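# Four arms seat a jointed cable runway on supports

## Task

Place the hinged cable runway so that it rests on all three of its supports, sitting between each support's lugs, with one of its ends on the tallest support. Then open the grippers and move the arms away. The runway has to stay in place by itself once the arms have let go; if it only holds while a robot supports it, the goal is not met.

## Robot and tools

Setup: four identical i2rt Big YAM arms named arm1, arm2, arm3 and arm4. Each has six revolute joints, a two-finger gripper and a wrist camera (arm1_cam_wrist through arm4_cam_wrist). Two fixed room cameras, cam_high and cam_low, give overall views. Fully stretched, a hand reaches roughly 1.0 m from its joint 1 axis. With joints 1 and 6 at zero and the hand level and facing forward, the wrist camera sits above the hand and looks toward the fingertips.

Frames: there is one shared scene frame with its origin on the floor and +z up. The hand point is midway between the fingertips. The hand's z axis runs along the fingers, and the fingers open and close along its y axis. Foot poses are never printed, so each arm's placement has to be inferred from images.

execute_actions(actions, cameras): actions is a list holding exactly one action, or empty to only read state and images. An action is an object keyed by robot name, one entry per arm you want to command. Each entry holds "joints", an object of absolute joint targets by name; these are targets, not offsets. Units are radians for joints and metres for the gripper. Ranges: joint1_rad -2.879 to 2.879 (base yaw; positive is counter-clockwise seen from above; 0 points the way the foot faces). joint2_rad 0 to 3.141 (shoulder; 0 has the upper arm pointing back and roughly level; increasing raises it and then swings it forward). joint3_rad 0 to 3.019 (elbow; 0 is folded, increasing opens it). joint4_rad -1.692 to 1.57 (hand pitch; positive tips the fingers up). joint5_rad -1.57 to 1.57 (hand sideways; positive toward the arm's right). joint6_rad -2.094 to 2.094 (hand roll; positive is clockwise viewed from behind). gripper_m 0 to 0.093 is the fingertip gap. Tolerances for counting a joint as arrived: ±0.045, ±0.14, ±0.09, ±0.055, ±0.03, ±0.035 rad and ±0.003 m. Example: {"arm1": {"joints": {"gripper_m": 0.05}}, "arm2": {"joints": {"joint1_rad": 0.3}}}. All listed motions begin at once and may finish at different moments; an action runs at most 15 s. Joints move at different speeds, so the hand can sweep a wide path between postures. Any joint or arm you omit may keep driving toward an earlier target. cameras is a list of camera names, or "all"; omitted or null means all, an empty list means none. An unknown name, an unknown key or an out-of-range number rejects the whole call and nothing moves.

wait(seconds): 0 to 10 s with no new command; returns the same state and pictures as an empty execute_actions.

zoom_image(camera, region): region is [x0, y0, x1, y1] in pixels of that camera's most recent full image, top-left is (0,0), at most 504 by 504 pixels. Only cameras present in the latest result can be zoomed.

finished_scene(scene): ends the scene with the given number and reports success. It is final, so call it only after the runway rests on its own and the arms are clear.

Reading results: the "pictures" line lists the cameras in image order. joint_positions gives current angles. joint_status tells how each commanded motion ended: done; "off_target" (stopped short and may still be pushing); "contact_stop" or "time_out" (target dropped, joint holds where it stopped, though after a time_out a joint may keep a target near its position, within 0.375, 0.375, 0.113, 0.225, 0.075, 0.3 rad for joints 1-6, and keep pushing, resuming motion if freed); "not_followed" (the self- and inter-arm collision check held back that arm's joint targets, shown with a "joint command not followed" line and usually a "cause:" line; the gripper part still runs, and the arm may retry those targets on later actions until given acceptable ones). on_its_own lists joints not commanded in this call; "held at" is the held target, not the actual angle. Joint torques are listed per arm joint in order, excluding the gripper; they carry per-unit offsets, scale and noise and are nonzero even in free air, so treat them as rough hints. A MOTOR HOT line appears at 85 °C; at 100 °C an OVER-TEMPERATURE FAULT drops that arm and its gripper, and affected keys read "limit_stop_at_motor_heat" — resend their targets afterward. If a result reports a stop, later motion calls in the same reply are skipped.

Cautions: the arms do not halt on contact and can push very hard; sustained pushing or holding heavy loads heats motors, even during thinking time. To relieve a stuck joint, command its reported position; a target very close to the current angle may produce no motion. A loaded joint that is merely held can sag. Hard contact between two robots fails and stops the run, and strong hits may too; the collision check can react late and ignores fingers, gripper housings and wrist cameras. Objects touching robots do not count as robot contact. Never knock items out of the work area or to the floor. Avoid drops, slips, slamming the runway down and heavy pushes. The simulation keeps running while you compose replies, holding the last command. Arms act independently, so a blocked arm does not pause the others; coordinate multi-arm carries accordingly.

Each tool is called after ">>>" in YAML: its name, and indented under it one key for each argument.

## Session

>>> execute_actions:
  actions: []

Scene clock: 0.00 s.
Joint torques (N m, as the arm reports them, + toward a larger angle): no reading
Motor temperatures (°C, as the motors report them): arm1=[24 25 24 25 23 22] | arm2=[23 24 24 25 23 23] | arm3=[25 23 23 25 24 24] | arm4=[23 26 25 23 24 23]
arm1.joint_positions: joint1_rad=-0.513 joint2_rad=+0.520 joint3_rad=+1.445 joint4_rad=-1.342 joint5_rad=+0.229 joint6_rad=+0.076 gripper_m=+0.095
arm1.joint_status: not commanded
arm1.hand: x=-0.9858 y=-0.3204 z=+1.6229 quat_wxyz=(-0.521, -0.259, -0.794, +0.177) (m; scene frame)
arm2.joint_positions: joint1_rad=+0.251 joint2_rad=+0.628 joint3_rad=+1.443 joint4_rad=-1.380 joint5_rad=-0.271 joint6_rad=-0.049 gripper_m=+0.094
arm2.joint_status: not commanded
arm2.hand: x=-0.3176 y=-0.4643 z=+1.5271 quat_wxyz=(-0.233, +0.713, -0.496, -0.437) (m; scene frame)
arm3.joint_positions: joint1_rad=-0.100 joint2_rad=+0.550 joint3_rad=+1.364 joint4_rad=-1.275 joint5_rad=-0.249 joint6_rad=-0.016 gripper_m=+0.095
arm3.joint_status: not commanded
arm3.hand: x=+0.2359 y=+0.1078 z=+1.5962 quat_wxyz=(-0.443, -0.540, -0.651, +0.296) (m; scene frame)
arm4.joint_positions: joint1_rad=+0.189 joint2_rad=+0.522 joint3_rad=+1.431 joint4_rad=-1.479 joint5_rad=-0.296 joint6_rad=-0.272 gripper_m=+0.094
arm4.joint_status: not commanded
arm4.hand: x=+0.9797 y=-0.2277 z=+1.5693 quat_wxyz=(-0.152, -0.809, -0.328, +0.464) (m; scene frame)
pictures: arm1_cam_wrist, arm2_cam_wrist, arm3_cam_wrist, arm4_cam_wrist, cam_high, cam_low
Images, in order (width x height): arm1_cam_wrist 504x504, arm2_cam_wrist 504x504, arm3_cam_wrist 504x504, arm4_cam_wrist 504x504, cam_high 896x504, cam_low 896x504.

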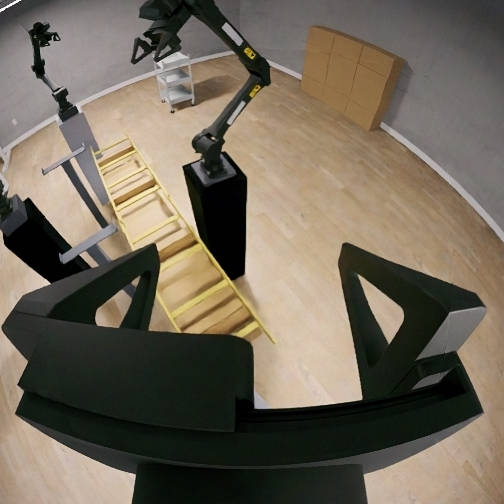

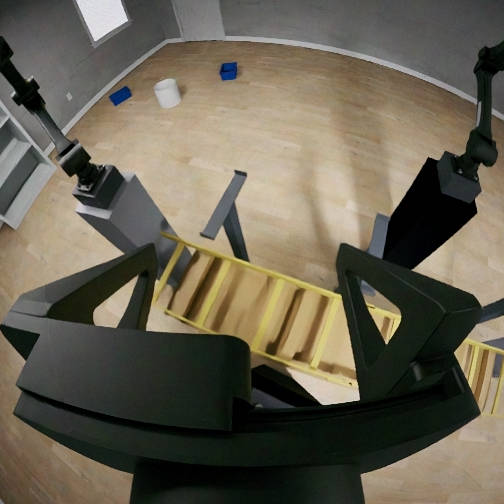

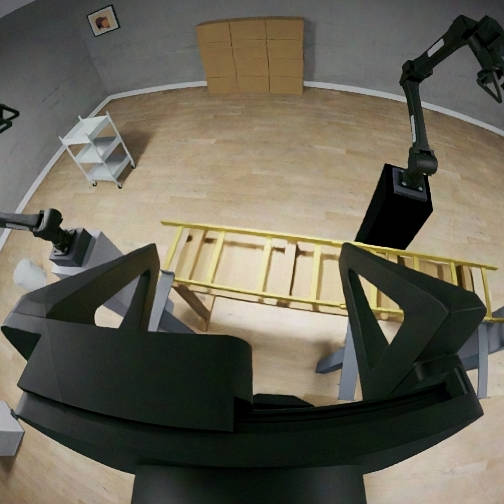

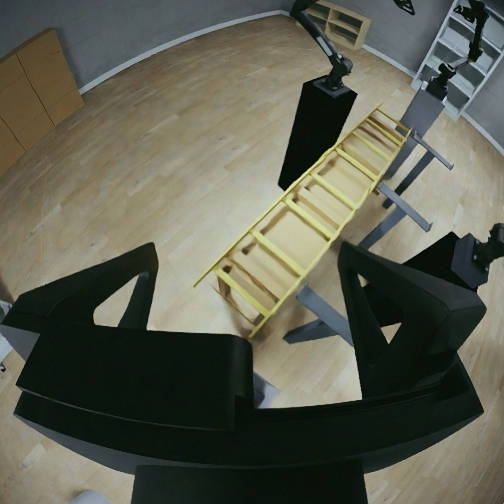

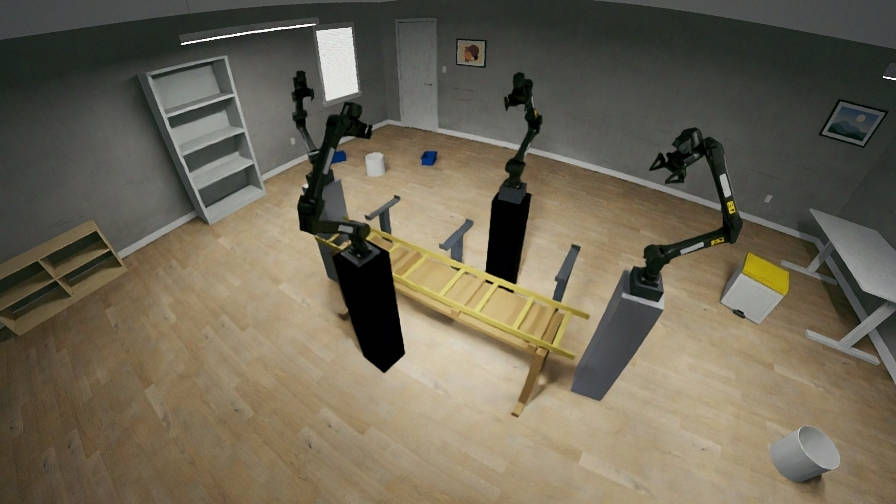

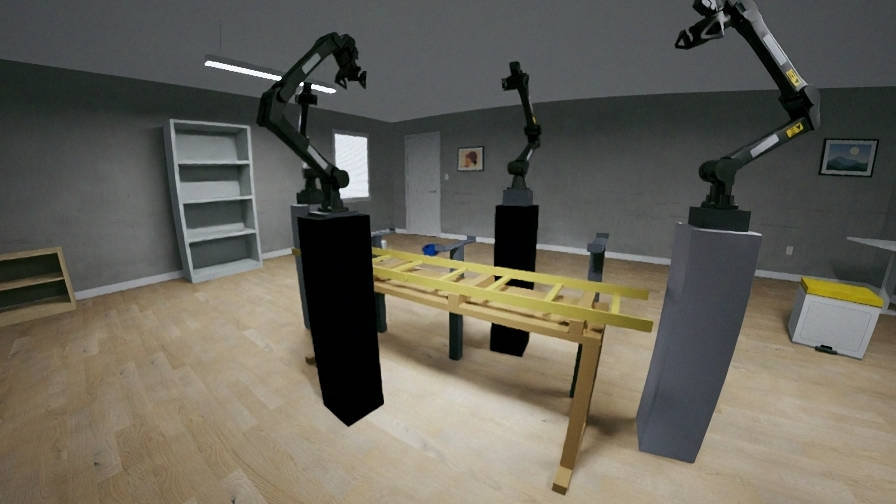

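>>> execute_actions:
  actions:
    - {"arm1":{"joints":{"joint1_rad":-0.616,"joint2_rad":2.236,"joint3_rad":0.785,"joint4_rad":-0.12,"joint5_rad":0,"joint6_rad":1.06}},"arm2":{"joints":{"joint1_rad":-0.23,"joint2_rad":1.992,"joint3_rad":0.663,"joint4_rad":-0.242,"joint5_rad":0,"joint6_rad":-0.35}},"arm4":{"joints":{"joint1_rad":0.485,"joint2_rad":2.175,"joint3_rad":0.879,"joint4_rad":-0.275,"joint5_rad":0,"joint6_rad":-0.935}},"arm3":{"joints":{"joint1_rad":-0.234,"joint2_rad":0.6,"joint3_rad":0.6,"joint4_rad":-1.0,"joint5_rad":0,"joint6_rad":-0.133}}}

Scene clock: 2.90 s.
Joint torques (N m, as the arm reports them, + toward a larger angle): arm1=[ -1.09 -14.     1.04   0.75  -0.01   0.04] | arm2=[  0.03 -10.93   2.85   1.39  -0.02  -0.07] | arm3=[-1.43  1.   10.76  2.13  0.1  -0.05] | arm4=[  0.09 -13.05   2.76   0.72   0.04  -0.07]
Motor temperatures (°C, as the motors report them): arm1=[24 25 24 25 23 22] | arm2=[23 24 24 25 23 23] | arm3=[25 23 24 25 24 24] | arm4=[23 26 25 23 24 23]
arm1.joint_positions: joint1_rad=-0.610 joint2_rad=+2.234 joint3_rad=+0.786 joint4_rad=-0.127 joint5_rad=+0.002 joint6_rad=+1.052 gripper_m=+0.095
arm1.joint_status: all done
arm1.hand: x=-0.8171 y=-0.3770 z=+0.8006 quat_wxyz=(+0.002, -0.699, -0.715, -0.004) (m; scene frame)
arm2.joint_positions: joint1_rad=-0.234 joint2_rad=+1.989 joint3_rad=+0.652 joint4_rad=-0.253 joint5_rad=-0.002 joint6_rad=-0.341 gripper_m=+0.094
arm2.joint_status: all done
arm2.hand: x=-0.1366 y=-0.3643 z=+0.8013 quat_wxyz=(+0.007, +0.712, -0.702, +0.000) (m; scene frame)
arm3.joint_positions: joint1_rad=-0.231 joint2_rad=+0.606 joint3_rad=+0.597 joint4_rad=-1.018 joint5_rad=-0.005 joint6_rad=-0.123 gripper_m=+0.095
arm3.joint_status: all done
arm3.hand: x=+0.1605 y=+0.0632 z=+1.2276 quat_wxyz=(-0.167, -0.678, -0.684, +0.210) (m; scene frame)
arm4.joint_positions: joint1_rad=+0.481 joint2_rad=+2.182 joint3_rad=+0.876 joint4_rad=-0.289 joint5_rad=-0.002 joint6_rad=-0.922 gripper_m=+0.094
arm4.joint_status: all done
arm4.hand: x=+0.8156 y=-0.3622 z=+0.8037 quat_wxyz=(-0.011, -0.712, -0.702, -0.015) (m; scene frame)
pictures: arm1_cam_wrist, arm2_cam_wrist, arm3_cam_wrist, arm4_cam_wrist, cam_high, cam_low
Images, in order (width x height): arm1_cam_wrist 504x504, arm2_cam_wrist 504x504, arm3_cam_wrist 504x504, arm4_cam_wrist 504x504, cam_high 896x504, cam_low 896x504.

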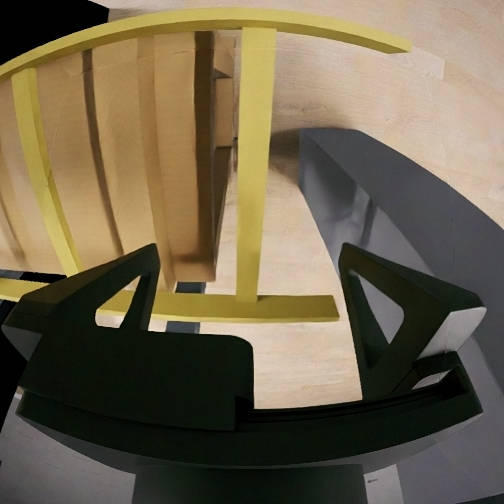

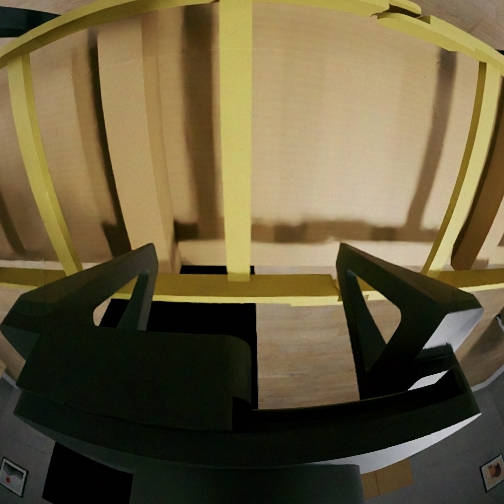

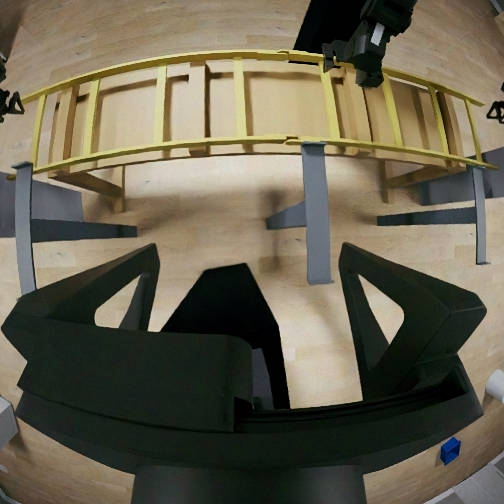

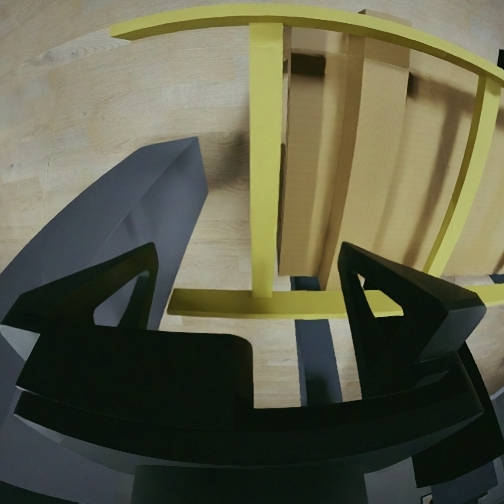

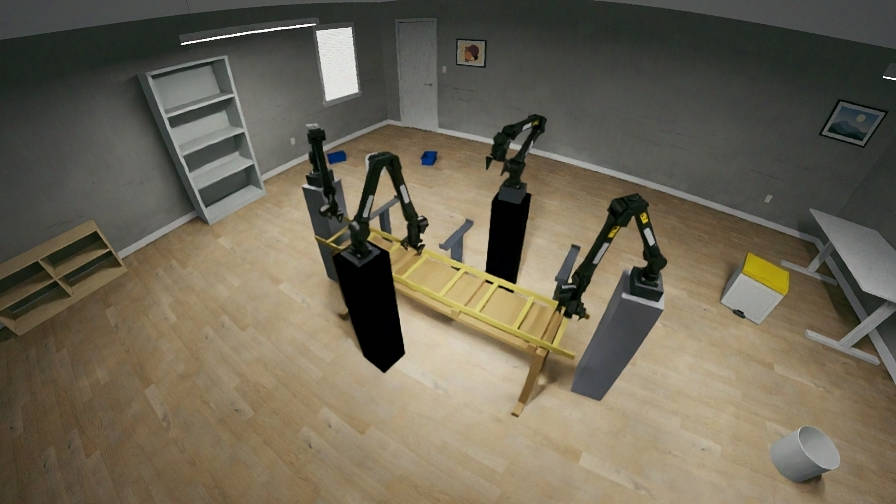

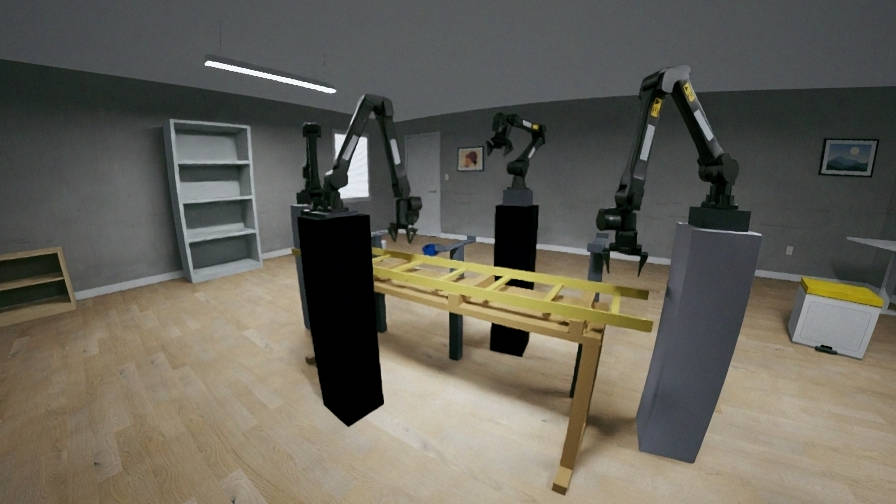

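>>> execute_actions:
  actions:
    - {"arm1":{"joints":{"joint1_rad":-0.595,"joint2_rad":2.69,"joint3_rad":1.033,"joint4_rad":0.09,"joint6_rad":1.08}},"arm2":{"joints":{"joint2_rad":2.5,"joint3_rad":0.835,"joint4_rad":0.1}},"arm4":{"joints":{"joint2_rad":2.625,"joint3_rad":1.091,"joint4_rad":-0.048}}}
  cameras: ["arm1_cam_wrist","arm2_cam_wrist","arm4_cam_wrist"]

Scene clock: 4.43 s.
Joint torques (N m, as the arm reports them, + toward a larger angle): arm1=[ -1.03 -11.54  -2.32  -0.39   0.37   0.01] | arm2=[  0.09 -13.58  -0.6    1.29  -0.02  -0.07] | arm3=[-1.43  0.98 10.75  2.1   0.1  -0.05] | arm4=[ 0.45 -7.53  0.5   0.73  0.23 -0.06]
Motor temperatures (°C, as the motors report them): arm1=[24 25 24 25 23 22] | arm2=[23 24 24 25 23 23] | arm3=[25 23 24 25 24 24] | arm4=[23 26 25 23 24 23]
arm1.joint_positions: joint1_rad=-0.589 joint2_rad=+2.622 joint3_rad=+1.062 joint4_rad=+0.113 joint5_rad=-0.009 joint6_rad=+1.075 gripper_m=+0.094
arm1.joint_status: all done
arm1.hand: x=-0.7543 y=-0.3973 z=+0.6724 quat_wxyz=(-0.057, -0.698, -0.713, -0.028) (m; scene frame)
arm2.joint_positions: joint1_rad=-0.234 joint2_rad=+2.512 joint3_rad=+0.831 joint4_rad=+0.091 joint5_rad=-0.002 joint6_rad=-0.342 gripper_m=+0.094
arm2.joint_status: all done
arm2.hand: x=-0.1371 y=-0.3633 z=+0.6430 quat_wxyz=(+0.007, +0.712, -0.702, +0.000) (m; scene frame)
arm3.joint_positions: joint1_rad=-0.231 joint2_rad=+0.606 joint3_rad=+0.597 joint4_rad=-1.018 joint5_rad=-0.005 joint6_rad=-0.123 gripper_m=+0.095
arm3.joint_status: not commanded
arm3.hand: x=+0.1605 y=+0.0632 z=+1.2276 quat_wxyz=(-0.167, -0.678, -0.684, +0.210) (m; scene frame)
arm4.joint_positions: joint1_rad=+0.479 joint2_rad=+2.519 joint3_rad=+1.105 joint4_rad=-0.054 joint5_rad=-0.007 joint6_rad=-0.922 gripper_m=+0.094
arm4.joint_status: all done
arm4.hand: x=+0.7648 y=-0.4018 z=+0.6903 quat_wxyz=(-0.004, -0.712, -0.701, +0.048) (m; scene frame)
pictures: arm1_cam_wrist, arm2_cam_wrist, arm4_cam_wrist
Images, in order (width x height): arm1_cam_wrist 504x504, arm2_cam_wrist 504x504, arm4_cam_wrist 504x504.

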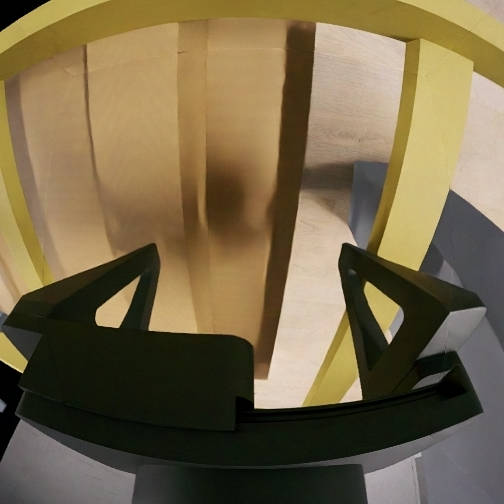

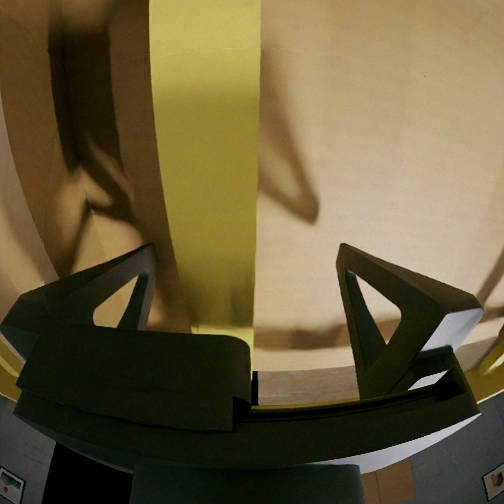

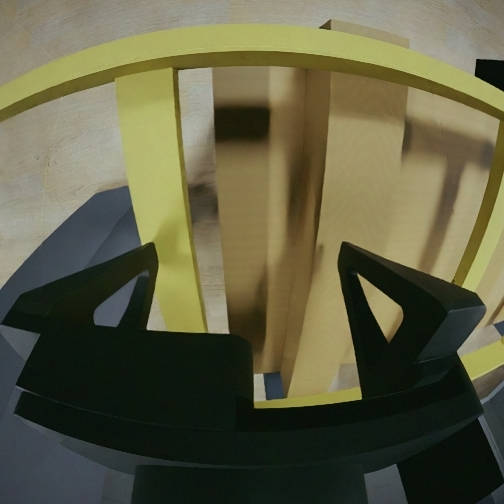

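>>> execute_actions:
  actions:
    - {"arm1":{"joints":{"joint1_rad":-0.61,"joint2_rad":2.3,"joint3_rad":0.81,"joint4_rad":-0.08}},"arm4":{"joints":{"joint2_rad":2.24,"joint3_rad":0.91,"joint4_rad":-0.24}}}
  cameras: []

>>> execute_actions:
  actions:
    - {"arm1":{"joints":{"joint1_rad":-0.6,"joint2_rad":2.483,"joint3_rad":0.891,"joint4_rad":0.021}},"arm4":{"joints":{"joint2_rad":2.4,"joint3_rad":0.991,"joint4_rad":-0.153}}}
  cameras: ["arm1_cam_wrist","arm2_cam_wrist","arm4_cam_wrist"]

Scene clock: 6.03 s.
Joint torques (N m, as the arm reports them, + toward a larger angle): arm1=[ -1.19 -13.23   0.91   0.62   0.15   0.  ] | arm2=[  0.06 -13.8   -0.62   1.32  -0.02  -0.06] | arm3=[-1.3   0.86 10.76  2.13  0.1  -0.04] | arm4=[  0.16 -11.44   2.09   0.32   0.04  -0.04]
Motor temperatures (°C, as the motors report them): arm1=[24 25 24 25 23 22] | arm2=[23 24 24 25 23 23] | arm3=[25 23 25 25 24 24] | arm4=[23 26 25 23 24 23]
arm1.joint_positions: joint1_rad=-0.603 joint2_rad=+2.286 joint3_rad=+0.811 joint4_rad=-0.082 joint5_rad=-0.003 joint6_rad=+1.077 gripper_m=+0.094
arm1.joint_status: all done
arm1.hand: x=-0.8095 y=-0.3771 z=+0.7842 quat_wxyz=(-0.005, -0.705, -0.709, -0.009) (m; scene frame)
arm2.joint_positions: joint1_rad=-0.234 joint2_rad=+2.512 joint3_rad=+0.831 joint4_rad=+0.091 joint5_rad=-0.002 joint6_rad=-0.342 gripper_m=+0.094
arm2.joint_status: not commanded
arm2.hand: x=-0.1371 y=-0.3633 z=+0.6430 quat_wxyz=(+0.007, +0.712, -0.702, +0.000) (m; scene frame)
arm3.joint_positions: joint1_rad=-0.231 joint2_rad=+0.606 joint3_rad=+0.597 joint4_rad=-1.018 joint5_rad=-0.005 joint6_rad=-0.123 gripper_m=+0.095
arm3.joint_status: not commanded
arm3.hand: x=+0.1605 y=+0.0632 z=+1.2276 quat_wxyz=(-0.167, -0.678, -0.684, +0.210) (m; scene frame)
arm4.joint_positions: joint1_rad=+0.479 joint2_rad=+2.232 joint3_rad=+0.912 joint4_rad=-0.240 joint5_rad=-0.002 joint6_rad=-0.924 gripper_m=+0.094
arm4.joint_status: all done
arm4.hand: x=+0.8018 y=-0.3718 z=+0.7883 quat_wxyz=(-0.009, -0.712, -0.703, +0.003) (m; scene frame)
pictures: none
No camera images: the call's "cameras" was empty. Leave "cameras" out to get every camera's image.

Scene clock: 7.03 s.
Joint torques (N m, as the arm reports them, + toward a larger angle): arm1=[ -0.26 -14.72  -0.28   0.59   0.15  -0.01] | arm2=[  0.13 -13.79  -0.62   1.31  -0.01  -0.07] | arm3=[-1.45  0.93 10.75  2.12  0.11 -0.04] | arm4=[  0.33 -13.88   1.68   0.55   0.03  -0.04]
Motor temperatures (°C, as the motors report them): arm1=[24 25 24 25 23 22] | arm2=[23 24 24 25 23 23] | arm3=[25 23 25 25 24 24] | arm4=[23 26 25 23 24 23]
arm1.joint_positions: joint1_rad=-0.603 joint2_rad=+2.482 joint3_rad=+0.890 joint4_rad=+0.017 joint5_rad=-0.003 joint6_rad=+1.077 gripper_m=+0.094
arm1.joint_status: all done
arm1.hand: x=-0.8156 y=-0.3731 z=+0.7195 quat_wxyz=(+0.003, -0.705, -0.709, -0.006) (m; scene frame)
arm2.joint_positions: joint1_rad=-0.234 joint2_rad=+2.512 joint3_rad=+0.831 joint4_rad=+0.091 joint5_rad=-0.002 joint6_rad=-0.342 gripper_m=+0.094
arm2.joint_status: not commanded
arm2.hand: x=-0.1371 y=-0.3633 z=+0.6430 quat_wxyz=(+0.007, +0.712, -0.702, +0.000) (m; scene frame)
arm3.joint_positions: joint1_rad=-0.231 joint2_rad=+0.606 joint3_rad=+0.597 joint4_rad=-1.018 joint5_rad=-0.005 joint6_rad=-0.123 gripper_m=+0.095
arm3.joint_status: not commanded
arm3.hand: x=+0.1605 y=+0.0632 z=+1.2276 quat_wxyz=(-0.167, -0.678, -0.684, +0.210) (m; scene frame)
arm4.joint_positions: joint1_rad=+0.479 joint2_rad=+2.407 joint3_rad=+0.988 joint4_rad=-0.162 joint5_rad=-0.002 joint6_rad=-0.924 gripper_m=+0.094
arm4.joint_status: all done
arm4.hand: x=+0.8042 y=-0.3712 z=+0.7271 quat_wxyz=(-0.010, -0.711, -0.703, -0.008) (m; scene frame)
pictures: arm1_cam_wrist, arm2_cam_wrist, arm4_cam_wrist
Images, in order (width x height): arm1_cam_wrist 504x504, arm2_cam_wrist 504x504, arm4_cam_wrist 504x504.

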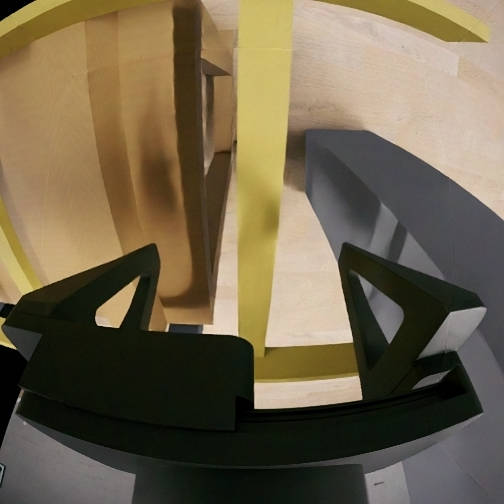

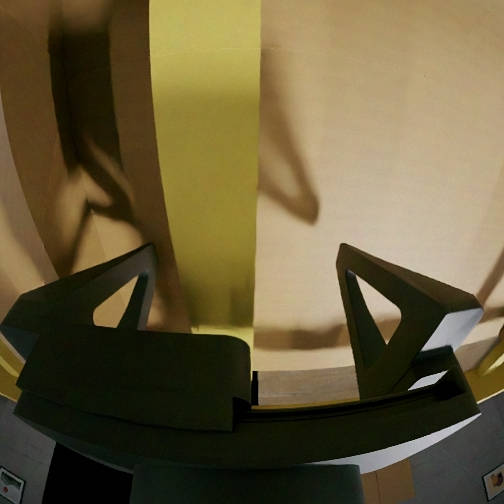

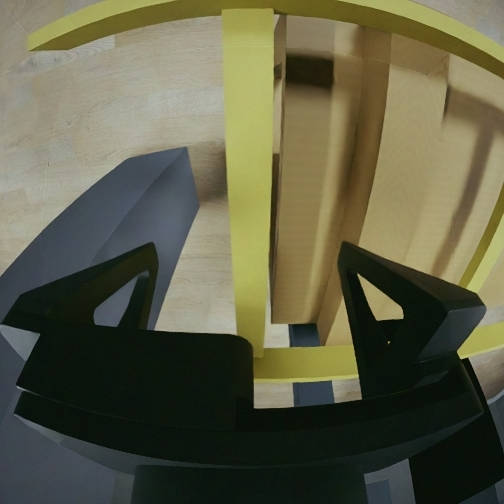

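>>> execute_actions:
  actions:
    - {"arm1":{"joints":{"joint1_rad":-0.595,"joint2_rad":2.59,"joint3_rad":0.96,"joint4_rad":0.06}},"arm2":{"joints":{"joint1_rad":-0.18,"joint6_rad":-0.3}},"arm4":{"joints":{"joint2_rad":2.51,"joint3_rad":1.04,"joint4_rad":-0.1}}}
  cameras: []

>>> execute_actions:
  actions:
    - {"arm1":{"joints":{"joint1_rad":-0.59,"joint2_rad":2.69,"joint3_rad":1.033,"joint4_rad":0.09}},"arm4":{"joints":{"joint2_rad":2.625,"joint3_rad":1.091,"joint4_rad":-0.048}}}
  cameras: ["arm1_cam_wrist","arm2_cam_wrist","arm4_cam_wrist"]

Scene clock: 8.13 s.
Joint torques (N m, as the arm reports them, + toward a larger angle): arm1=[  0.11 -14.6   -0.74   0.56   0.15   0.  ] | arm2=[ -0.47 -13.84  -0.63   1.33  -0.02   0.08] | arm3=[-1.46  0.85 10.76  2.12  0.11 -0.04] | arm4=[  0.45 -13.58   0.85   0.54   0.03  -0.04]
Motor temperatures (°C, as the motors report them): arm1=[24 25 24 25 23 22] | arm2=[23 25 24 25 23 23] | arm3=[25 23 25 25 24 24] | arm4=[23 26 25 23 24 23]
arm1.joint_positions: joint1_rad=-0.603 joint2_rad=+2.581 joint3_rad=+0.962 joint4_rad=+0.057 joint5_rad=-0.003 joint6_rad=+1.077 gripper_m=+0.094
arm1.joint_status: all done
arm1.hand: x=-0.8075 y=-0.3770 z=+0.6856 quat_wxyz=(-0.003, -0.705, -0.709, -0.008) (m; scene frame)
arm2.joint_positions: joint1_rad=-0.180 joint2_rad=+2.512 joint3_rad=+0.831 joint4_rad=+0.091 joint5_rad=-0.002 joint6_rad=-0.309 gripper_m=+0.094
arm2.joint_status: all done
arm2.hand: x=-0.1536 y=-0.3581 z=+0.6431 quat_wxyz=(+0.007, +0.719, -0.695, +0.000) (m; scene frame)
arm3.joint_positions: joint1_rad=-0.231 joint2_rad=+0.606 joint3_rad=+0.597 joint4_rad=-1.018 joint5_rad=-0.005 joint6_rad=-0.123 gripper_m=+0.095
arm3.joint_status: not commanded
arm3.hand: x=+0.1605 y=+0.0632 z=+1.2276 quat_wxyz=(-0.167, -0.678, -0.684, +0.210) (m; scene frame)
arm4.joint_positions: joint1_rad=+0.479 joint2_rad=+2.511 joint3_rad=+1.039 joint4_rad=-0.108 joint5_rad=-0.002 joint6_rad=-0.924 gripper_m=+0.094
arm4.joint_status: all done
arm4.hand: x=+0.8052 y=-0.3712 z=+0.6897 quat_wxyz=(-0.010, -0.711, -0.703, -0.007) (m; scene frame)
pictures: none
No camera images: the call's "cameras" was empty. Leave "cameras" out to get every camera's image.

Scene clock: 9.07 s.
Joint torques (N m, as the arm reports them, + toward a larger angle): arm1=[  0.38 -14.57  -0.87   0.6    0.15  -0.01] | arm2=[ -0.17 -13.84  -0.62   1.34  -0.02   0.06] | arm3=[-1.44  0.87 10.75  2.12  0.11 -0.04] | arm4=[  0.25 -13.79   0.24   0.52   0.04  -0.04]
Motor temperatures (°C, as the motors report them): arm1=[24 25 24 25 23 22] | arm2=[23 25 24 25 23 23] | arm3=[25 23 25 25 24 24] | arm4=[23 27 25 23 24 23]
arm1.joint_positions: joint1_rad=-0.600 joint2_rad=+2.681 joint3_rad=+1.033 joint4_rad=+0.087 joint5_rad=-0.003 joint6_rad=+1.077 gripper_m=+0.094
arm1.joint_status: all done
arm1.hand: x=-0.8052 y=-0.3765 z=+0.6499 quat_wxyz=(-0.004, -0.704, -0.710, -0.008) (m; scene frame)
arm2.joint_positions: joint1_rad=-0.180 joint2_rad=+2.512 joint3_rad=+0.831 joint4_rad=+0.091 joint5_rad=-0.002 joint6_rad=-0.308 gripper_m=+0.094
arm2.joint_status: not commanded
arm2.hand: x=-0.1536 y=-0.3581 z=+0.6431 quat_wxyz=(+0.007, +0.719, -0.695, +0.000) (m; scene frame)
arm3.joint_positions: joint1_rad=-0.231 joint2_rad=+0.606 joint3_rad=+0.597 joint4_rad=-1.018 joint5_rad=-0.005 joint6_rad=-0.123 gripper_m=+0.095
arm3.joint_status: not commanded
arm3.hand: x=+0.1605 y=+0.0632 z=+1.2276 quat_wxyz=(-0.167, -0.678, -0.684, +0.210) (m; scene frame)
arm4.joint_positions: joint1_rad=+0.479 joint2_rad=+2.628 joint3_rad=+1.090 joint4_rad=-0.056 joint5_rad=-0.002 joint6_rad=-0.924 gripper_m=+0.094
arm4.joint_status: all done
arm4.hand: x=+0.8154 y=-0.3646 z=+0.6465 quat_wxyz=(-0.011, -0.711, -0.703, -0.015) (m; scene frame)
pictures: arm1_cam_wrist, arm2_cam_wrist, arm4_cam_wrist
Images, in order (width x height): arm1_cam_wrist 504x504, arm2_cam_wrist 504x504, arm4_cam_wrist 504x504.

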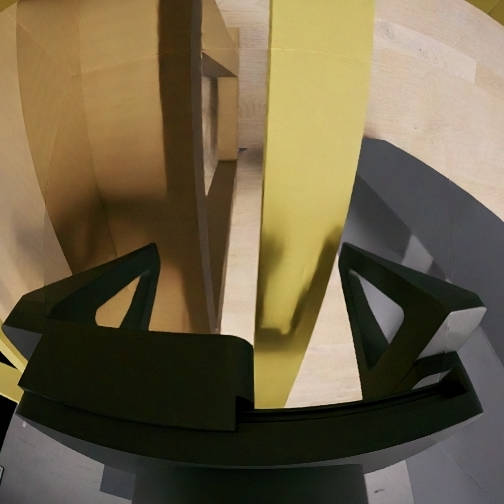

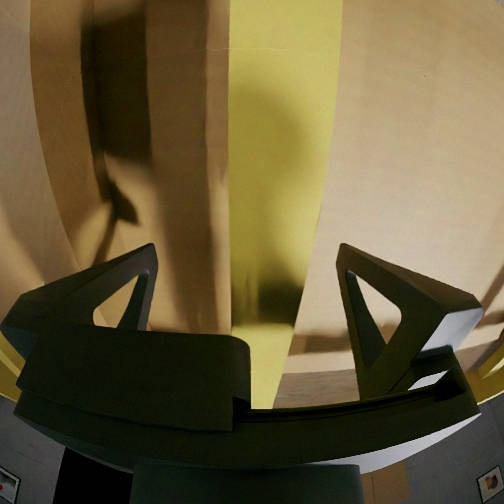

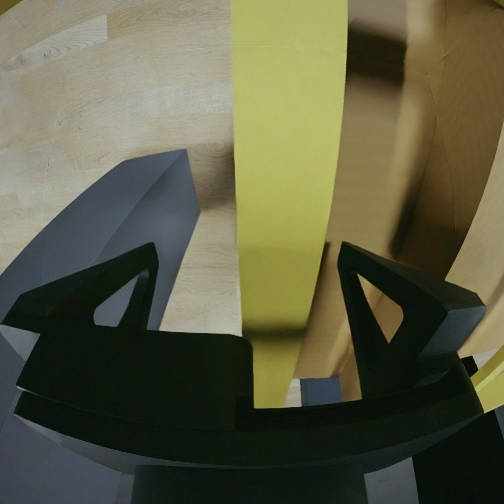

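>>> execute_actions:
  actions:
    - {"arm1":{"joints":{"joint1_rad":-0.64,"gripper_m":0.05}},"arm2":{"joints":{"joint1_rad":-0.21,"gripper_m":0.05}},"arm4":{"joints":{"gripper_m":0.05}}}
  cameras: []

>>> execute_actions:
  actions:
    - {"arm1":{"joints":{"gripper_m":0}},"arm2":{"joints":{"gripper_m":0}},"arm4":{"joints":{"gripper_m":0}}}
  cameras: []

>>> execute_actions:
  actions:
    - {"arm1":{"joints":{"joint1_rad":-0.6,"joint2_rad":2.392,"joint3_rad":0.855,"joint4_rad":-0.034}},"arm2":{"joints":{"joint2_rad":2.166,"joint3_rad":0.721,"joint4_rad":-0.126}},"arm4":{"joints":{"joint2_rad":2.321,"joint3_rad":0.941,"joint4_rad":-0.191}}}
  cameras: ["cam_high"]

Scene clock: 11.23 s.
Joint torques (N m, as the arm reports them, + toward a larger angle): arm1=[ -0.76 -14.85  -0.93   0.59   0.14   0.  ] | arm2=[ -0.7  -13.73  -0.63   1.36  -0.02   0.05] | arm3=[-1.36  0.9  10.75  2.1   0.1  -0.04] | arm4=[  0.29 -13.91   0.27   0.51   0.03  -0.04]
Motor temperatures (°C, as the motors report them): arm1=[24 26 24 25 23 22] | arm2=[23 25 24 25 23 23] | arm3=[25 23 25 25 24 24] | arm4=[23 27 25 23 24 23]
arm1.joint_positions: joint1_rad=-0.637 joint2_rad=+2.681 joint3_rad=+1.033 joint4_rad=+0.087 joint5_rad=-0.002 joint6_rad=+1.077 gripper_m=+0.050
arm1.joint_status: all done
arm1.hand: x=-0.8118 y=-0.3883 z=+0.6497 quat_wxyz=(-0.004, -0.717, -0.697, -0.008) (m; scene frame)
arm2.joint_positions: joint1_rad=-0.205 joint2_rad=+2.512 joint3_rad=+0.831 joint4_rad=+0.091 joint5_rad=-0.002 joint6_rad=-0.308 gripper_m=+0.050
arm2.joint_status: all done
arm2.hand: x=-0.1457 y=-0.3604 z=+0.6431 quat_wxyz=(+0.007, +0.710, -0.704, +0.000) (m; scene frame)
arm3.joint_positions: joint1_rad=-0.231 joint2_rad=+0.606 joint3_rad=+0.597 joint4_rad=-1.018 joint5_rad=-0.005 joint6_rad=-0.123 gripper_m=+0.095
arm3.joint_status: not commanded
arm3.hand: x=+0.1605 y=+0.0632 z=+1.2276 quat_wxyz=(-0.167, -0.678, -0.684, +0.210) (m; scene frame)
arm4.joint_positions: joint1_rad=+0.479 joint2_rad=+2.628 joint3_rad=+1.090 joint4_rad=-0.056 joint5_rad=-0.002 joint6_rad=-0.924 gripper_m=+0.050
arm4.joint_status: all done
arm4.hand: x=+0.8154 y=-0.3646 z=+0.6465 quat_wxyz=(-0.011, -0.711, -0.703, -0.015) (m; scene frame)
pictures: none
No camera images: the call's "cameras" was empty. Leave "cameras" out to get every camera's image.

Scene clock: 11.83 s.
Joint torques (N m, as the arm reports them, + toward a larger angle): arm1=[ -0.62 -14.92  -0.21   0.75  -0.27   0.09] | arm2=[ -0.55 -13.89  -0.61   1.34   0.18   0.08] | arm3=[-1.46  0.96 10.76  2.13  0.1  -0.04] | arm4=[  0.73 -13.83  -0.61   0.3   -0.77   0.1 ]
Motor temperatures (°C, as the motors report them): arm1=[24 26 24 25 23 22] | arm2=[23 25 24 25 23 23] | arm3=[25 23 25 25 24 24] | arm4=[23 27 25 23 24 23]
arm1.joint_positions: joint1_rad=-0.639 joint2_rad=+2.684 joint3_rad=+1.024 joint4_rad=+0.082 joint5_rad=+0.010 joint6_rad=+1.068 gripper_m=+0.024
arm1.joint_status: gripper_m off_target (ended at +0.024, target +0.000)
arm1.hand: x=-0.8207 y=-0.3864 z=+0.6489 quat_wxyz=(+0.003, -0.715, -0.699, +0.000) (m; scene frame)
arm2.joint_positions: joint1_rad=-0.205 joint2_rad=+2.512 joint3_rad=+0.831 joint4_rad=+0.092 joint5_rad=-0.007 joint6_rad=-0.310 gripper_m=+0.023
arm2.joint_status: gripper_m off_target (ended at +0.023, target +0.000)
arm2.hand: x=-0.1467 y=-0.3599 z=+0.6431 quat_wxyz=(+0.008, +0.711, -0.703, -0.003) (m; scene frame)
arm3.joint_positions: joint1_rad=-0.231 joint2_rad=+0.606 joint3_rad=+0.597 joint4_rad=-1.018 joint5_rad=-0.005 joint6_rad=-0.123 gripper_m=+0.095
arm3.joint_status: not commanded
arm3.hand: x=+0.1605 y=+0.0632 z=+1.2276 quat_wxyz=(-0.167, -0.678, -0.684, +0.210) (m; scene frame)
arm4.joint_positions: joint1_rad=+0.474 joint2_rad=+2.628 joint3_rad=+1.102 joint4_rad=-0.047 joint5_rad=+0.014 joint6_rad=-0.936 gripper_m=+0.023
arm4.joint_status: gripper_m off_target (ended at +0.023, target +0.000)
arm4.hand: x=+0.8048 y=-0.3664 z=+0.6463 quat_wxyz=(-0.002, -0.709, -0.705, -0.006) (m; scene frame)
pictures: none
No camera images: the call's "cameras" was empty. Leave "cameras" out to get every camera's image.

Scene clock: 12.90 s.
Joint torques (N m, as the arm reports them, + toward a larger angle): arm1=[  1.17 -16.86  -0.94  -0.13  -0.48  -0.13] | arm2=[  0.12 -20.33  -1.45  -0.23   0.24   0.11] | arm3=[-1.41  0.86 10.75  2.12  0.1  -0.05] | arm4=[  0.64 -16.85   0.27  -0.8    0.4    0.1 ]
Motor temperatures (°C, as the motors report them): arm1=[24 26 24 25 23 22] | arm2=[23 25 24 25 23 23] | arm3=[25 23 25 25 24 24] | arm4=[23 27 25 23 24 23]
arm1.joint_positions: joint1_rad=-0.618 joint2_rad=+2.422 joint3_rad=+0.866 joint4_rad=-0.024 joint5_rad=+0.016 joint6_rad=+1.089 gripper_m=+0.024
arm1.joint_status: all done
arm1.hand: x=-0.8188 y=-0.3812 z=+0.7397 quat_wxyz=(+0.003, -0.715, -0.699, +0.003) (m; scene frame)
arm2.joint_positions: joint1_rad=-0.213 joint2_rad=+2.273 joint3_rad=+0.747 joint4_rad=-0.092 joint5_rad=-0.008 joint6_rad=-0.314 gripper_m=+0.023
arm2.joint_status: all done
arm2.hand: x=-0.1436 y=-0.3593 z=+0.7185 quat_wxyz=(+0.021, +0.709, -0.705, +0.004) (m; scene frame)
arm3.joint_positions: joint1_rad=-0.231 joint2_rad=+0.606 joint3_rad=+0.597 joint4_rad=-1.018 joint5_rad=-0.005 joint6_rad=-0.123 gripper_m=+0.095
arm3.joint_status: not commanded
arm3.hand: x=+0.1605 y=+0.0632 z=+1.2276 quat_wxyz=(-0.167, -0.678, -0.684, +0.210) (m; scene frame)
arm4.joint_positions: joint1_rad=+0.475 joint2_rad=+2.376 joint3_rad=+0.955 joint4_rad=-0.161 joint5_rad=-0.010 joint6_rad=-0.936 gripper_m=+0.023
arm4.joint_status: all done
arm4.hand: x=+0.8100 y=-0.3663 z=+0.7372 quat_wxyz=(-0.014, -0.709, -0.705, -0.008) (m; scene frame)
pictures: cam_high
Images, in order (width x height): cam_high 896x504.

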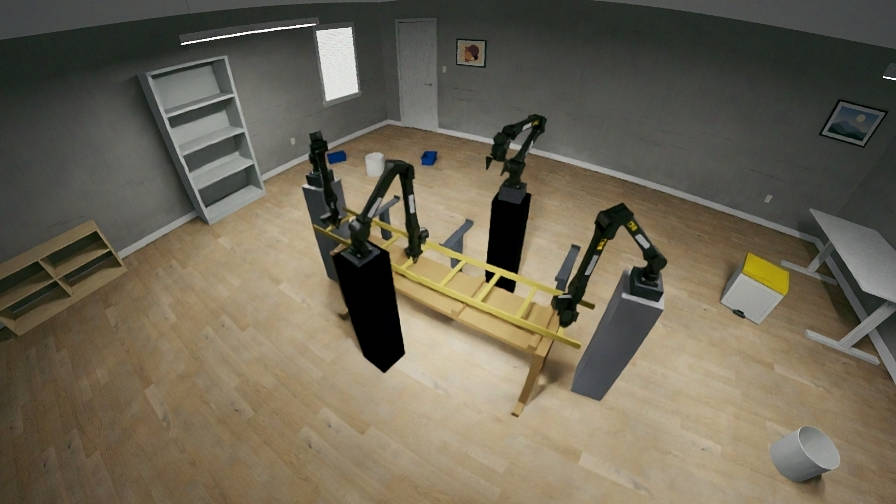

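>>> execute_actions:
  actions:
    - {"arm1":{"joints":{"joint2_rad":2.049,"joint3_rad":0.749,"joint4_rad":-0.271}},"arm2":{"joints":{"joint2_rad":1.72,"joint3_rad":0.673,"joint4_rad":-0.44}},"arm4":{"joints":{"joint2_rad":2.012,"joint3_rad":0.867,"joint4_rad":-0.426}}}
  cameras: []

>>> execute_actions:
  actions:
    - {"arm1":{"joints":{"joint2_rad":1.72,"joint3_rad":0.737,"joint4_rad":-0.56}},"arm2":{"joints":{"joint2_rad":1.36,"joint3_rad":0.721,"joint4_rad":-0.77}},"arm4":{"joints":{"joint2_rad":1.71,"joint3_rad":0.879,"joint4_rad":-0.693}}}
  cameras: []

>>> execute_actions:
  actions:
    - {"arm1":{"joints":{"joint1_rad":-0.05,"joint2_rad":1.655,"joint3_rad":0.635,"joint4_rad":-0.52,"joint6_rad":1.647}},"arm2":{"joints":{"joint1_rad":-0.085,"joint2_rad":1.74,"joint3_rad":1.3,"joint4_rad":-0.96,"joint6_rad":-0.19}},"arm4":{"joints":{"joint1_rad":-0.017,"joint2_rad":1.56,"joint3_rad":0.68,"joint4_rad":-0.635,"joint6_rad":-1.445}},"arm3":{"joints":{"joint3_rad":0.9}}}
  cameras: ["cam_high","cam_low","arm3_cam_wrist"]

Scene clock: 14.33 s.
Joint torques (N m, as the arm reports them, + toward a larger angle): arm1=[  1.2  -15.26   2.16  -0.28  -0.23  -0.13] | arm2=[ -0.1  -19.98   4.44  -0.14  -0.22   0.12] | arm3=[-1.39  0.85 10.74  2.09  0.1  -0.05] | arm4=[ -0.32 -15.16   4.    -0.95  -0.02  -0.02]
Motor temperatures (°C, as the motors report them): arm1=[24 26 24 25 23 22] | arm2=[23 25 24 25 23 23] | arm3=[25 23 26 25 24 24] | arm4=[23 27 25 23 24 23]
arm1.joint_positions: joint1_rad=-0.616 joint2_rad=+2.073 joint3_rad=+0.752 joint4_rad=-0.257 joint5_rad=+0.009 joint6_rad=+1.089 gripper_m=+0.024
arm1.joint_status: all done
arm1.hand: x=-0.8174 y=-0.3813 z=+0.8522 quat_wxyz=(+0.003, -0.714, -0.700, +0.000) (m; scene frame)
arm2.joint_positions: joint1_rad=-0.212 joint2_rad=+1.847 joint3_rad=+0.659 joint4_rad=-0.404 joint5_rad=+0.004 joint6_rad=-0.314 gripper_m=+0.023
arm2.joint_status: all done
arm2.hand: x=-0.1403 y=-0.3573 z=+0.8459 quat_wxyz=(+0.007, +0.710, -0.704, +0.003) (m; scene frame)
arm3.joint_positions: joint1_rad=-0.231 joint2_rad=+0.606 joint3_rad=+0.597 joint4_rad=-1.018 joint5_rad=-0.005 joint6_rad=-0.123 gripper_m=+0.095
arm3.joint_status: not commanded
arm3.hand: x=+0.1605 y=+0.0632 z=+1.2276 quat_wxyz=(-0.167, -0.678, -0.684, +0.210) (m; scene frame)
arm4.joint_positions: joint1_rad=+0.486 joint2_rad=+2.061 joint3_rad=+0.861 joint4_rad=-0.392 joint5_rad=-0.001 joint6_rad=-0.925 gripper_m=+0.023
arm4.joint_status: all done
arm4.hand: x=+0.8126 y=-0.3661 z=+0.8474 quat_wxyz=(-0.010, -0.709, -0.705, -0.014) (m; scene frame)
pictures: none
No camera images: the call's "cameras" was empty. Leave "cameras" out to get every camera's image.

Scene clock: 15.53 s.
Joint torques (N m, as the arm reports them, + toward a larger angle): arm1=[  1.66 -13.63   6.02  -0.11  -0.57  -0.03] | arm2=[ -0.14 -17.84   9.79  -0.39  -0.4    0.12] | arm3=[-1.5   0.87 10.75  2.12  0.1  -0.05] | arm4=[ -0.67 -14.42   7.89  -0.56   0.15  -0.14]
Motor temperatures (°C, as the motors report them): arm1=[24 26 24 25 23 22] | arm2=[23 25 24 25 23 23] | arm3=[25 23 26 25 24 24] | arm4=[23 27 25 23 24 23]
arm1.joint_positions: joint1_rad=-0.626 joint2_rad=+1.740 joint3_rad=+0.729 joint4_rad=-0.549 joint5_rad=+0.019 joint6_rad=+1.080 gripper_m=+0.024
arm1.joint_status: all done
arm1.hand: x=-0.8190 y=-0.3876 z=+0.9612 quat_wxyz=(-0.007, -0.714, -0.700, +0.002) (m; scene frame)
arm2.joint_positions: joint1_rad=-0.211 joint2_rad=+1.489 joint3_rad=+0.669 joint4_rad=-0.728 joint5_rad=+0.008 joint6_rad=-0.315 gripper_m=+0.023
arm2.joint_status: all done
arm2.hand: x=-0.1404 y=-0.3607 z=+0.9584 quat_wxyz=(-0.014, +0.710, -0.704, -0.006) (m; scene frame)
arm3.joint_positions: joint1_rad=-0.231 joint2_rad=+0.606 joint3_rad=+0.597 joint4_rad=-1.018 joint5_rad=-0.005 joint6_rad=-0.123 gripper_m=+0.095
arm3.joint_status: not commanded
arm3.hand: x=+0.1605 y=+0.0632 z=+1.2276 quat_wxyz=(-0.167, -0.678, -0.684, +0.210) (m; scene frame)
arm4.joint_positions: joint1_rad=+0.496 joint2_rad=+1.766 joint3_rad=+0.858 joint4_rad=-0.669 joint5_rad=-0.005 joint6_rad=-0.916 gripper_m=+0.023
arm4.joint_status: all done
arm4.hand: x=+0.8118 y=-0.3703 z=+0.9587 quat_wxyz=(-0.011, -0.708, -0.706, -0.006) (m; scene frame)
pictures: none
No camera images: the call's "cameras" was empty. Leave "cameras" out to get every camera's image.

Scene clock: 18.13 s.
Joint torques (N m, as the arm reports them, + toward a larger angle): arm1=[  1.31 -13.12   6.34   0.52  -1.08   0.12] | arm2=[  0.64 -29.95  13.35  -2.2    0.05   0.1 ] | arm3=[-1.37  1.49 12.94  2.13  0.1  -0.04] | arm4=[ -0.79 -12.76   7.82  -0.79   1.4   -0.1 ]
Motor temperatures (°C, as the motors report them): arm1=[24 26 25 25 23 22] | arm2=[23 26 25 25 23 23] | arm3=[25 23 26 25 24 24] | arm4=[23 27 25 23 25 23]
arm1.joint_positions: joint1_rad=-0.073 joint2_rad=+1.689 joint3_rad=+0.617 joint4_rad=-0.525 joint5_rad=+0.034 joint6_rad=+1.632 gripper_m=+0.024
arm1.joint_status: all done
arm1.hand: x=-0.8194 y=-0.2026 z=+0.9574 quat_wxyz=(-0.003, -0.714, -0.700, +0.016) (m; scene frame)
arm2.joint_positions: joint1_rad=-0.095 joint2_rad=+1.933 joint3_rad=+1.206 joint4_rad=-0.870 joint5_rad=-0.003 joint6_rad=-0.202 gripper_m=+0.023
arm2.joint_status: joint2_rad time_out (moved +0.444 of +0.251); joint3_rad time_out (moved +0.537 of +0.631); joint4_rad time_out (moved -0.142 of -0.232); the others done
arm2.on_its_own: joint2_rad reads +1.933 and still pushes toward +1.740 since a time_out; joint3_rad reads +1.206 and still pushes toward +1.300 since a time_out; joint4_rad reads -0.870 and still pushes toward -0.960 since a time_out
arm2.hand: x=-0.1463 y=-0.1800 z=+0.9323 quat_wxyz=(+0.010, +0.712, -0.703, +0.002) (m; scene frame)
arm3.joint_positions: joint1_rad=-0.231 joint2_rad=+0.599 joint3_rad=+0.872 joint4_rad=-1.010 joint5_rad=-0.005 joint6_rad=-0.123 gripper_m=+0.095
arm3.joint_status: all done
arm3.hand: x=+0.1562 y=+0.0244 z=+1.3772 quat_wxyz=(-0.251, -0.644, -0.650, +0.317) (m; scene frame)
arm4.joint_positions: joint1_rad=-0.009 joint2_rad=+1.626 joint3_rad=+0.651 joint4_rad=-0.607 joint5_rad=-0.031 joint6_rad=-1.429 gripper_m=+0.023
arm4.joint_status: all done
arm4.hand: x=+0.8077 y=-0.1821 z=+0.9583 quat_wxyz=(-0.024, -0.705, -0.708, +0.002) (m; scene frame)
pictures: arm3_cam_wrist, cam_high, cam_low
Images, in order (width x height): arm3_cam_wrist 504x504, cam_high 896x504, cam_low 896x504.

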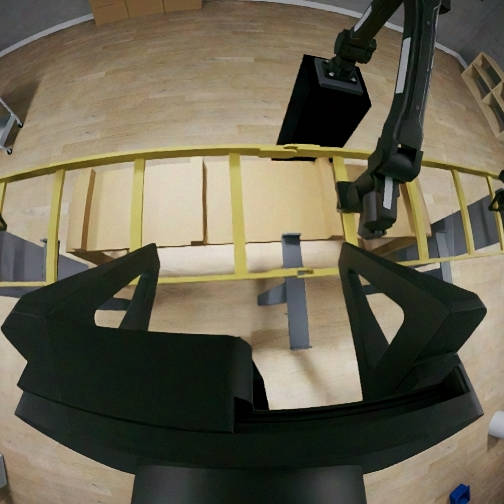

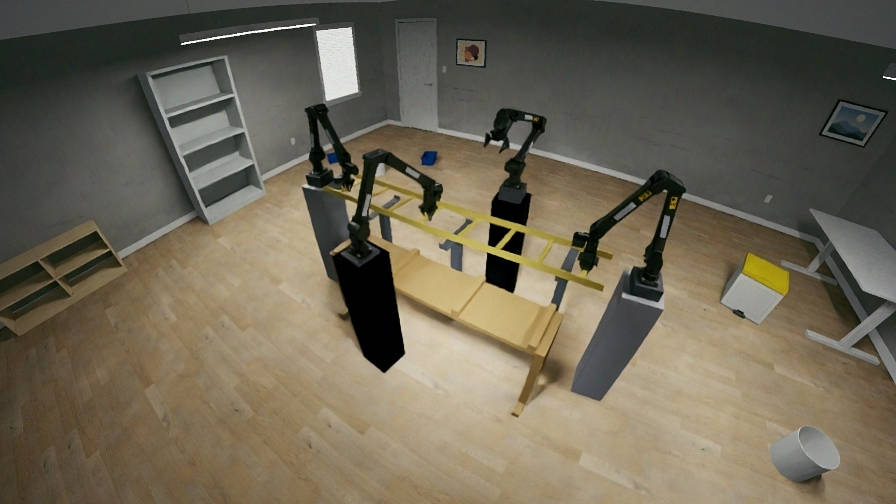

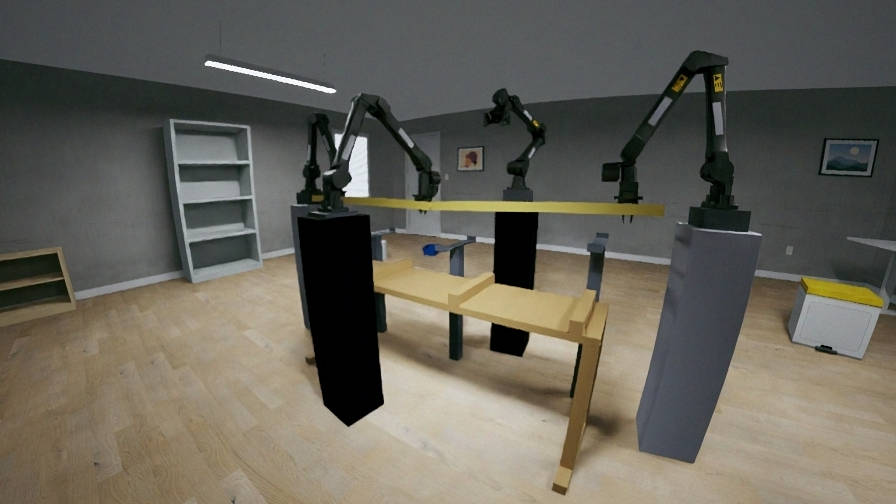

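>>> execute_actions:
  actions:
    - {"arm3":{"joints":{"joint1_rad":-0.24,"joint2_rad":1.835,"joint3_rad":1.215,"joint4_rad":-0.95,"joint6_rad":-0.133}}}
  cameras: ["arm3_cam_wrist"]

Scene clock: 19.93 s.
Joint torques (N m, as the arm reports them, + toward a larger angle): arm1=[  1.4  -13.09   6.34   0.53  -1.07   0.12] | arm2=[  0.65 -30.08  13.35  -2.15   0.05   0.08] | arm3=[ -1.89 -11.81   8.78   0.26   0.11  -0.06] | arm4=[ -0.87 -12.62   7.84  -0.76   1.4   -0.1 ]
Motor temperatures (°C, as the motors report them): arm1=[24 26 25 25 23 22] | arm2=[23 27 26 25 23 23] | arm3=[25 23 26 25 24 24] | arm4=[23 27 25 23 25 23]
arm1.joint_positions: joint1_rad=-0.073 joint2_rad=+1.689 joint3_rad=+0.617 joint4_rad=-0.525 joint5_rad=+0.034 joint6_rad=+1.632 gripper_m=+0.024
arm1.joint_status: not commanded
arm1.hand: x=-0.8194 y=-0.2026 z=+0.9574 quat_wxyz=(-0.003, -0.714, -0.700, +0.016) (m; scene frame)
arm2.joint_positions: joint1_rad=-0.095 joint2_rad=+1.933 joint3_rad=+1.206 joint4_rad=-0.870 joint5_rad=-0.003 joint6_rad=-0.202 gripper_m=+0.023
arm2.joint_status: not commanded
arm2.on_its_own: joint2_rad reads +1.933 and still pushes toward +1.740 since a time_out; joint3_rad reads +1.206 and still pushes toward +1.300 since a time_out; joint4_rad reads -0.870 and still pushes toward -0.960 since a time_out
arm2.hand: x=-0.1463 y=-0.1800 z=+0.9323 quat_wxyz=(+0.010, +0.712, -0.703, +0.002) (m; scene frame)
arm3.joint_positions: joint1_rad=-0.231 joint2_rad=+1.826 joint3_rad=+1.205 joint4_rad=-0.954 joint5_rad=-0.005 joint6_rad=-0.123 gripper_m=+0.095
arm3.joint_status: all done
arm3.hand: x=+0.1327 y=-0.1695 z=+1.0507 quat_wxyz=(+0.000, -0.705, -0.709, -0.003) (m; scene frame)
arm4.joint_positions: joint1_rad=-0.009 joint2_rad=+1.626 joint3_rad=+0.651 joint4_rad=-0.607 joint5_rad=-0.031 joint6_rad=-1.429 gripper_m=+0.023
arm4.joint_status: not commanded
arm4.hand: x=+0.8077 y=-0.1821 z=+0.9583 quat_wxyz=(-0.024, -0.705, -0.708, +0.002) (m; scene frame)
pictures: arm3_cam_wrist
Images, in order (width x height): arm3_cam_wrist 504x504.

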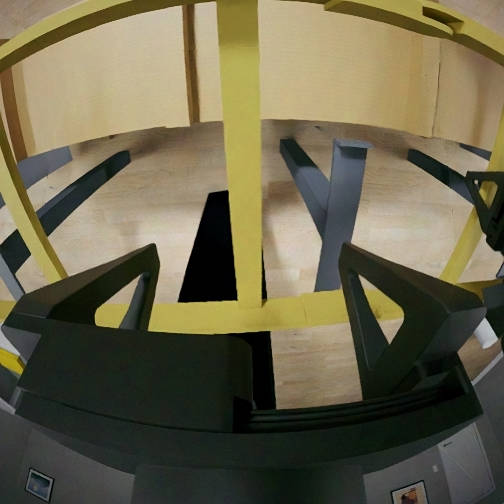

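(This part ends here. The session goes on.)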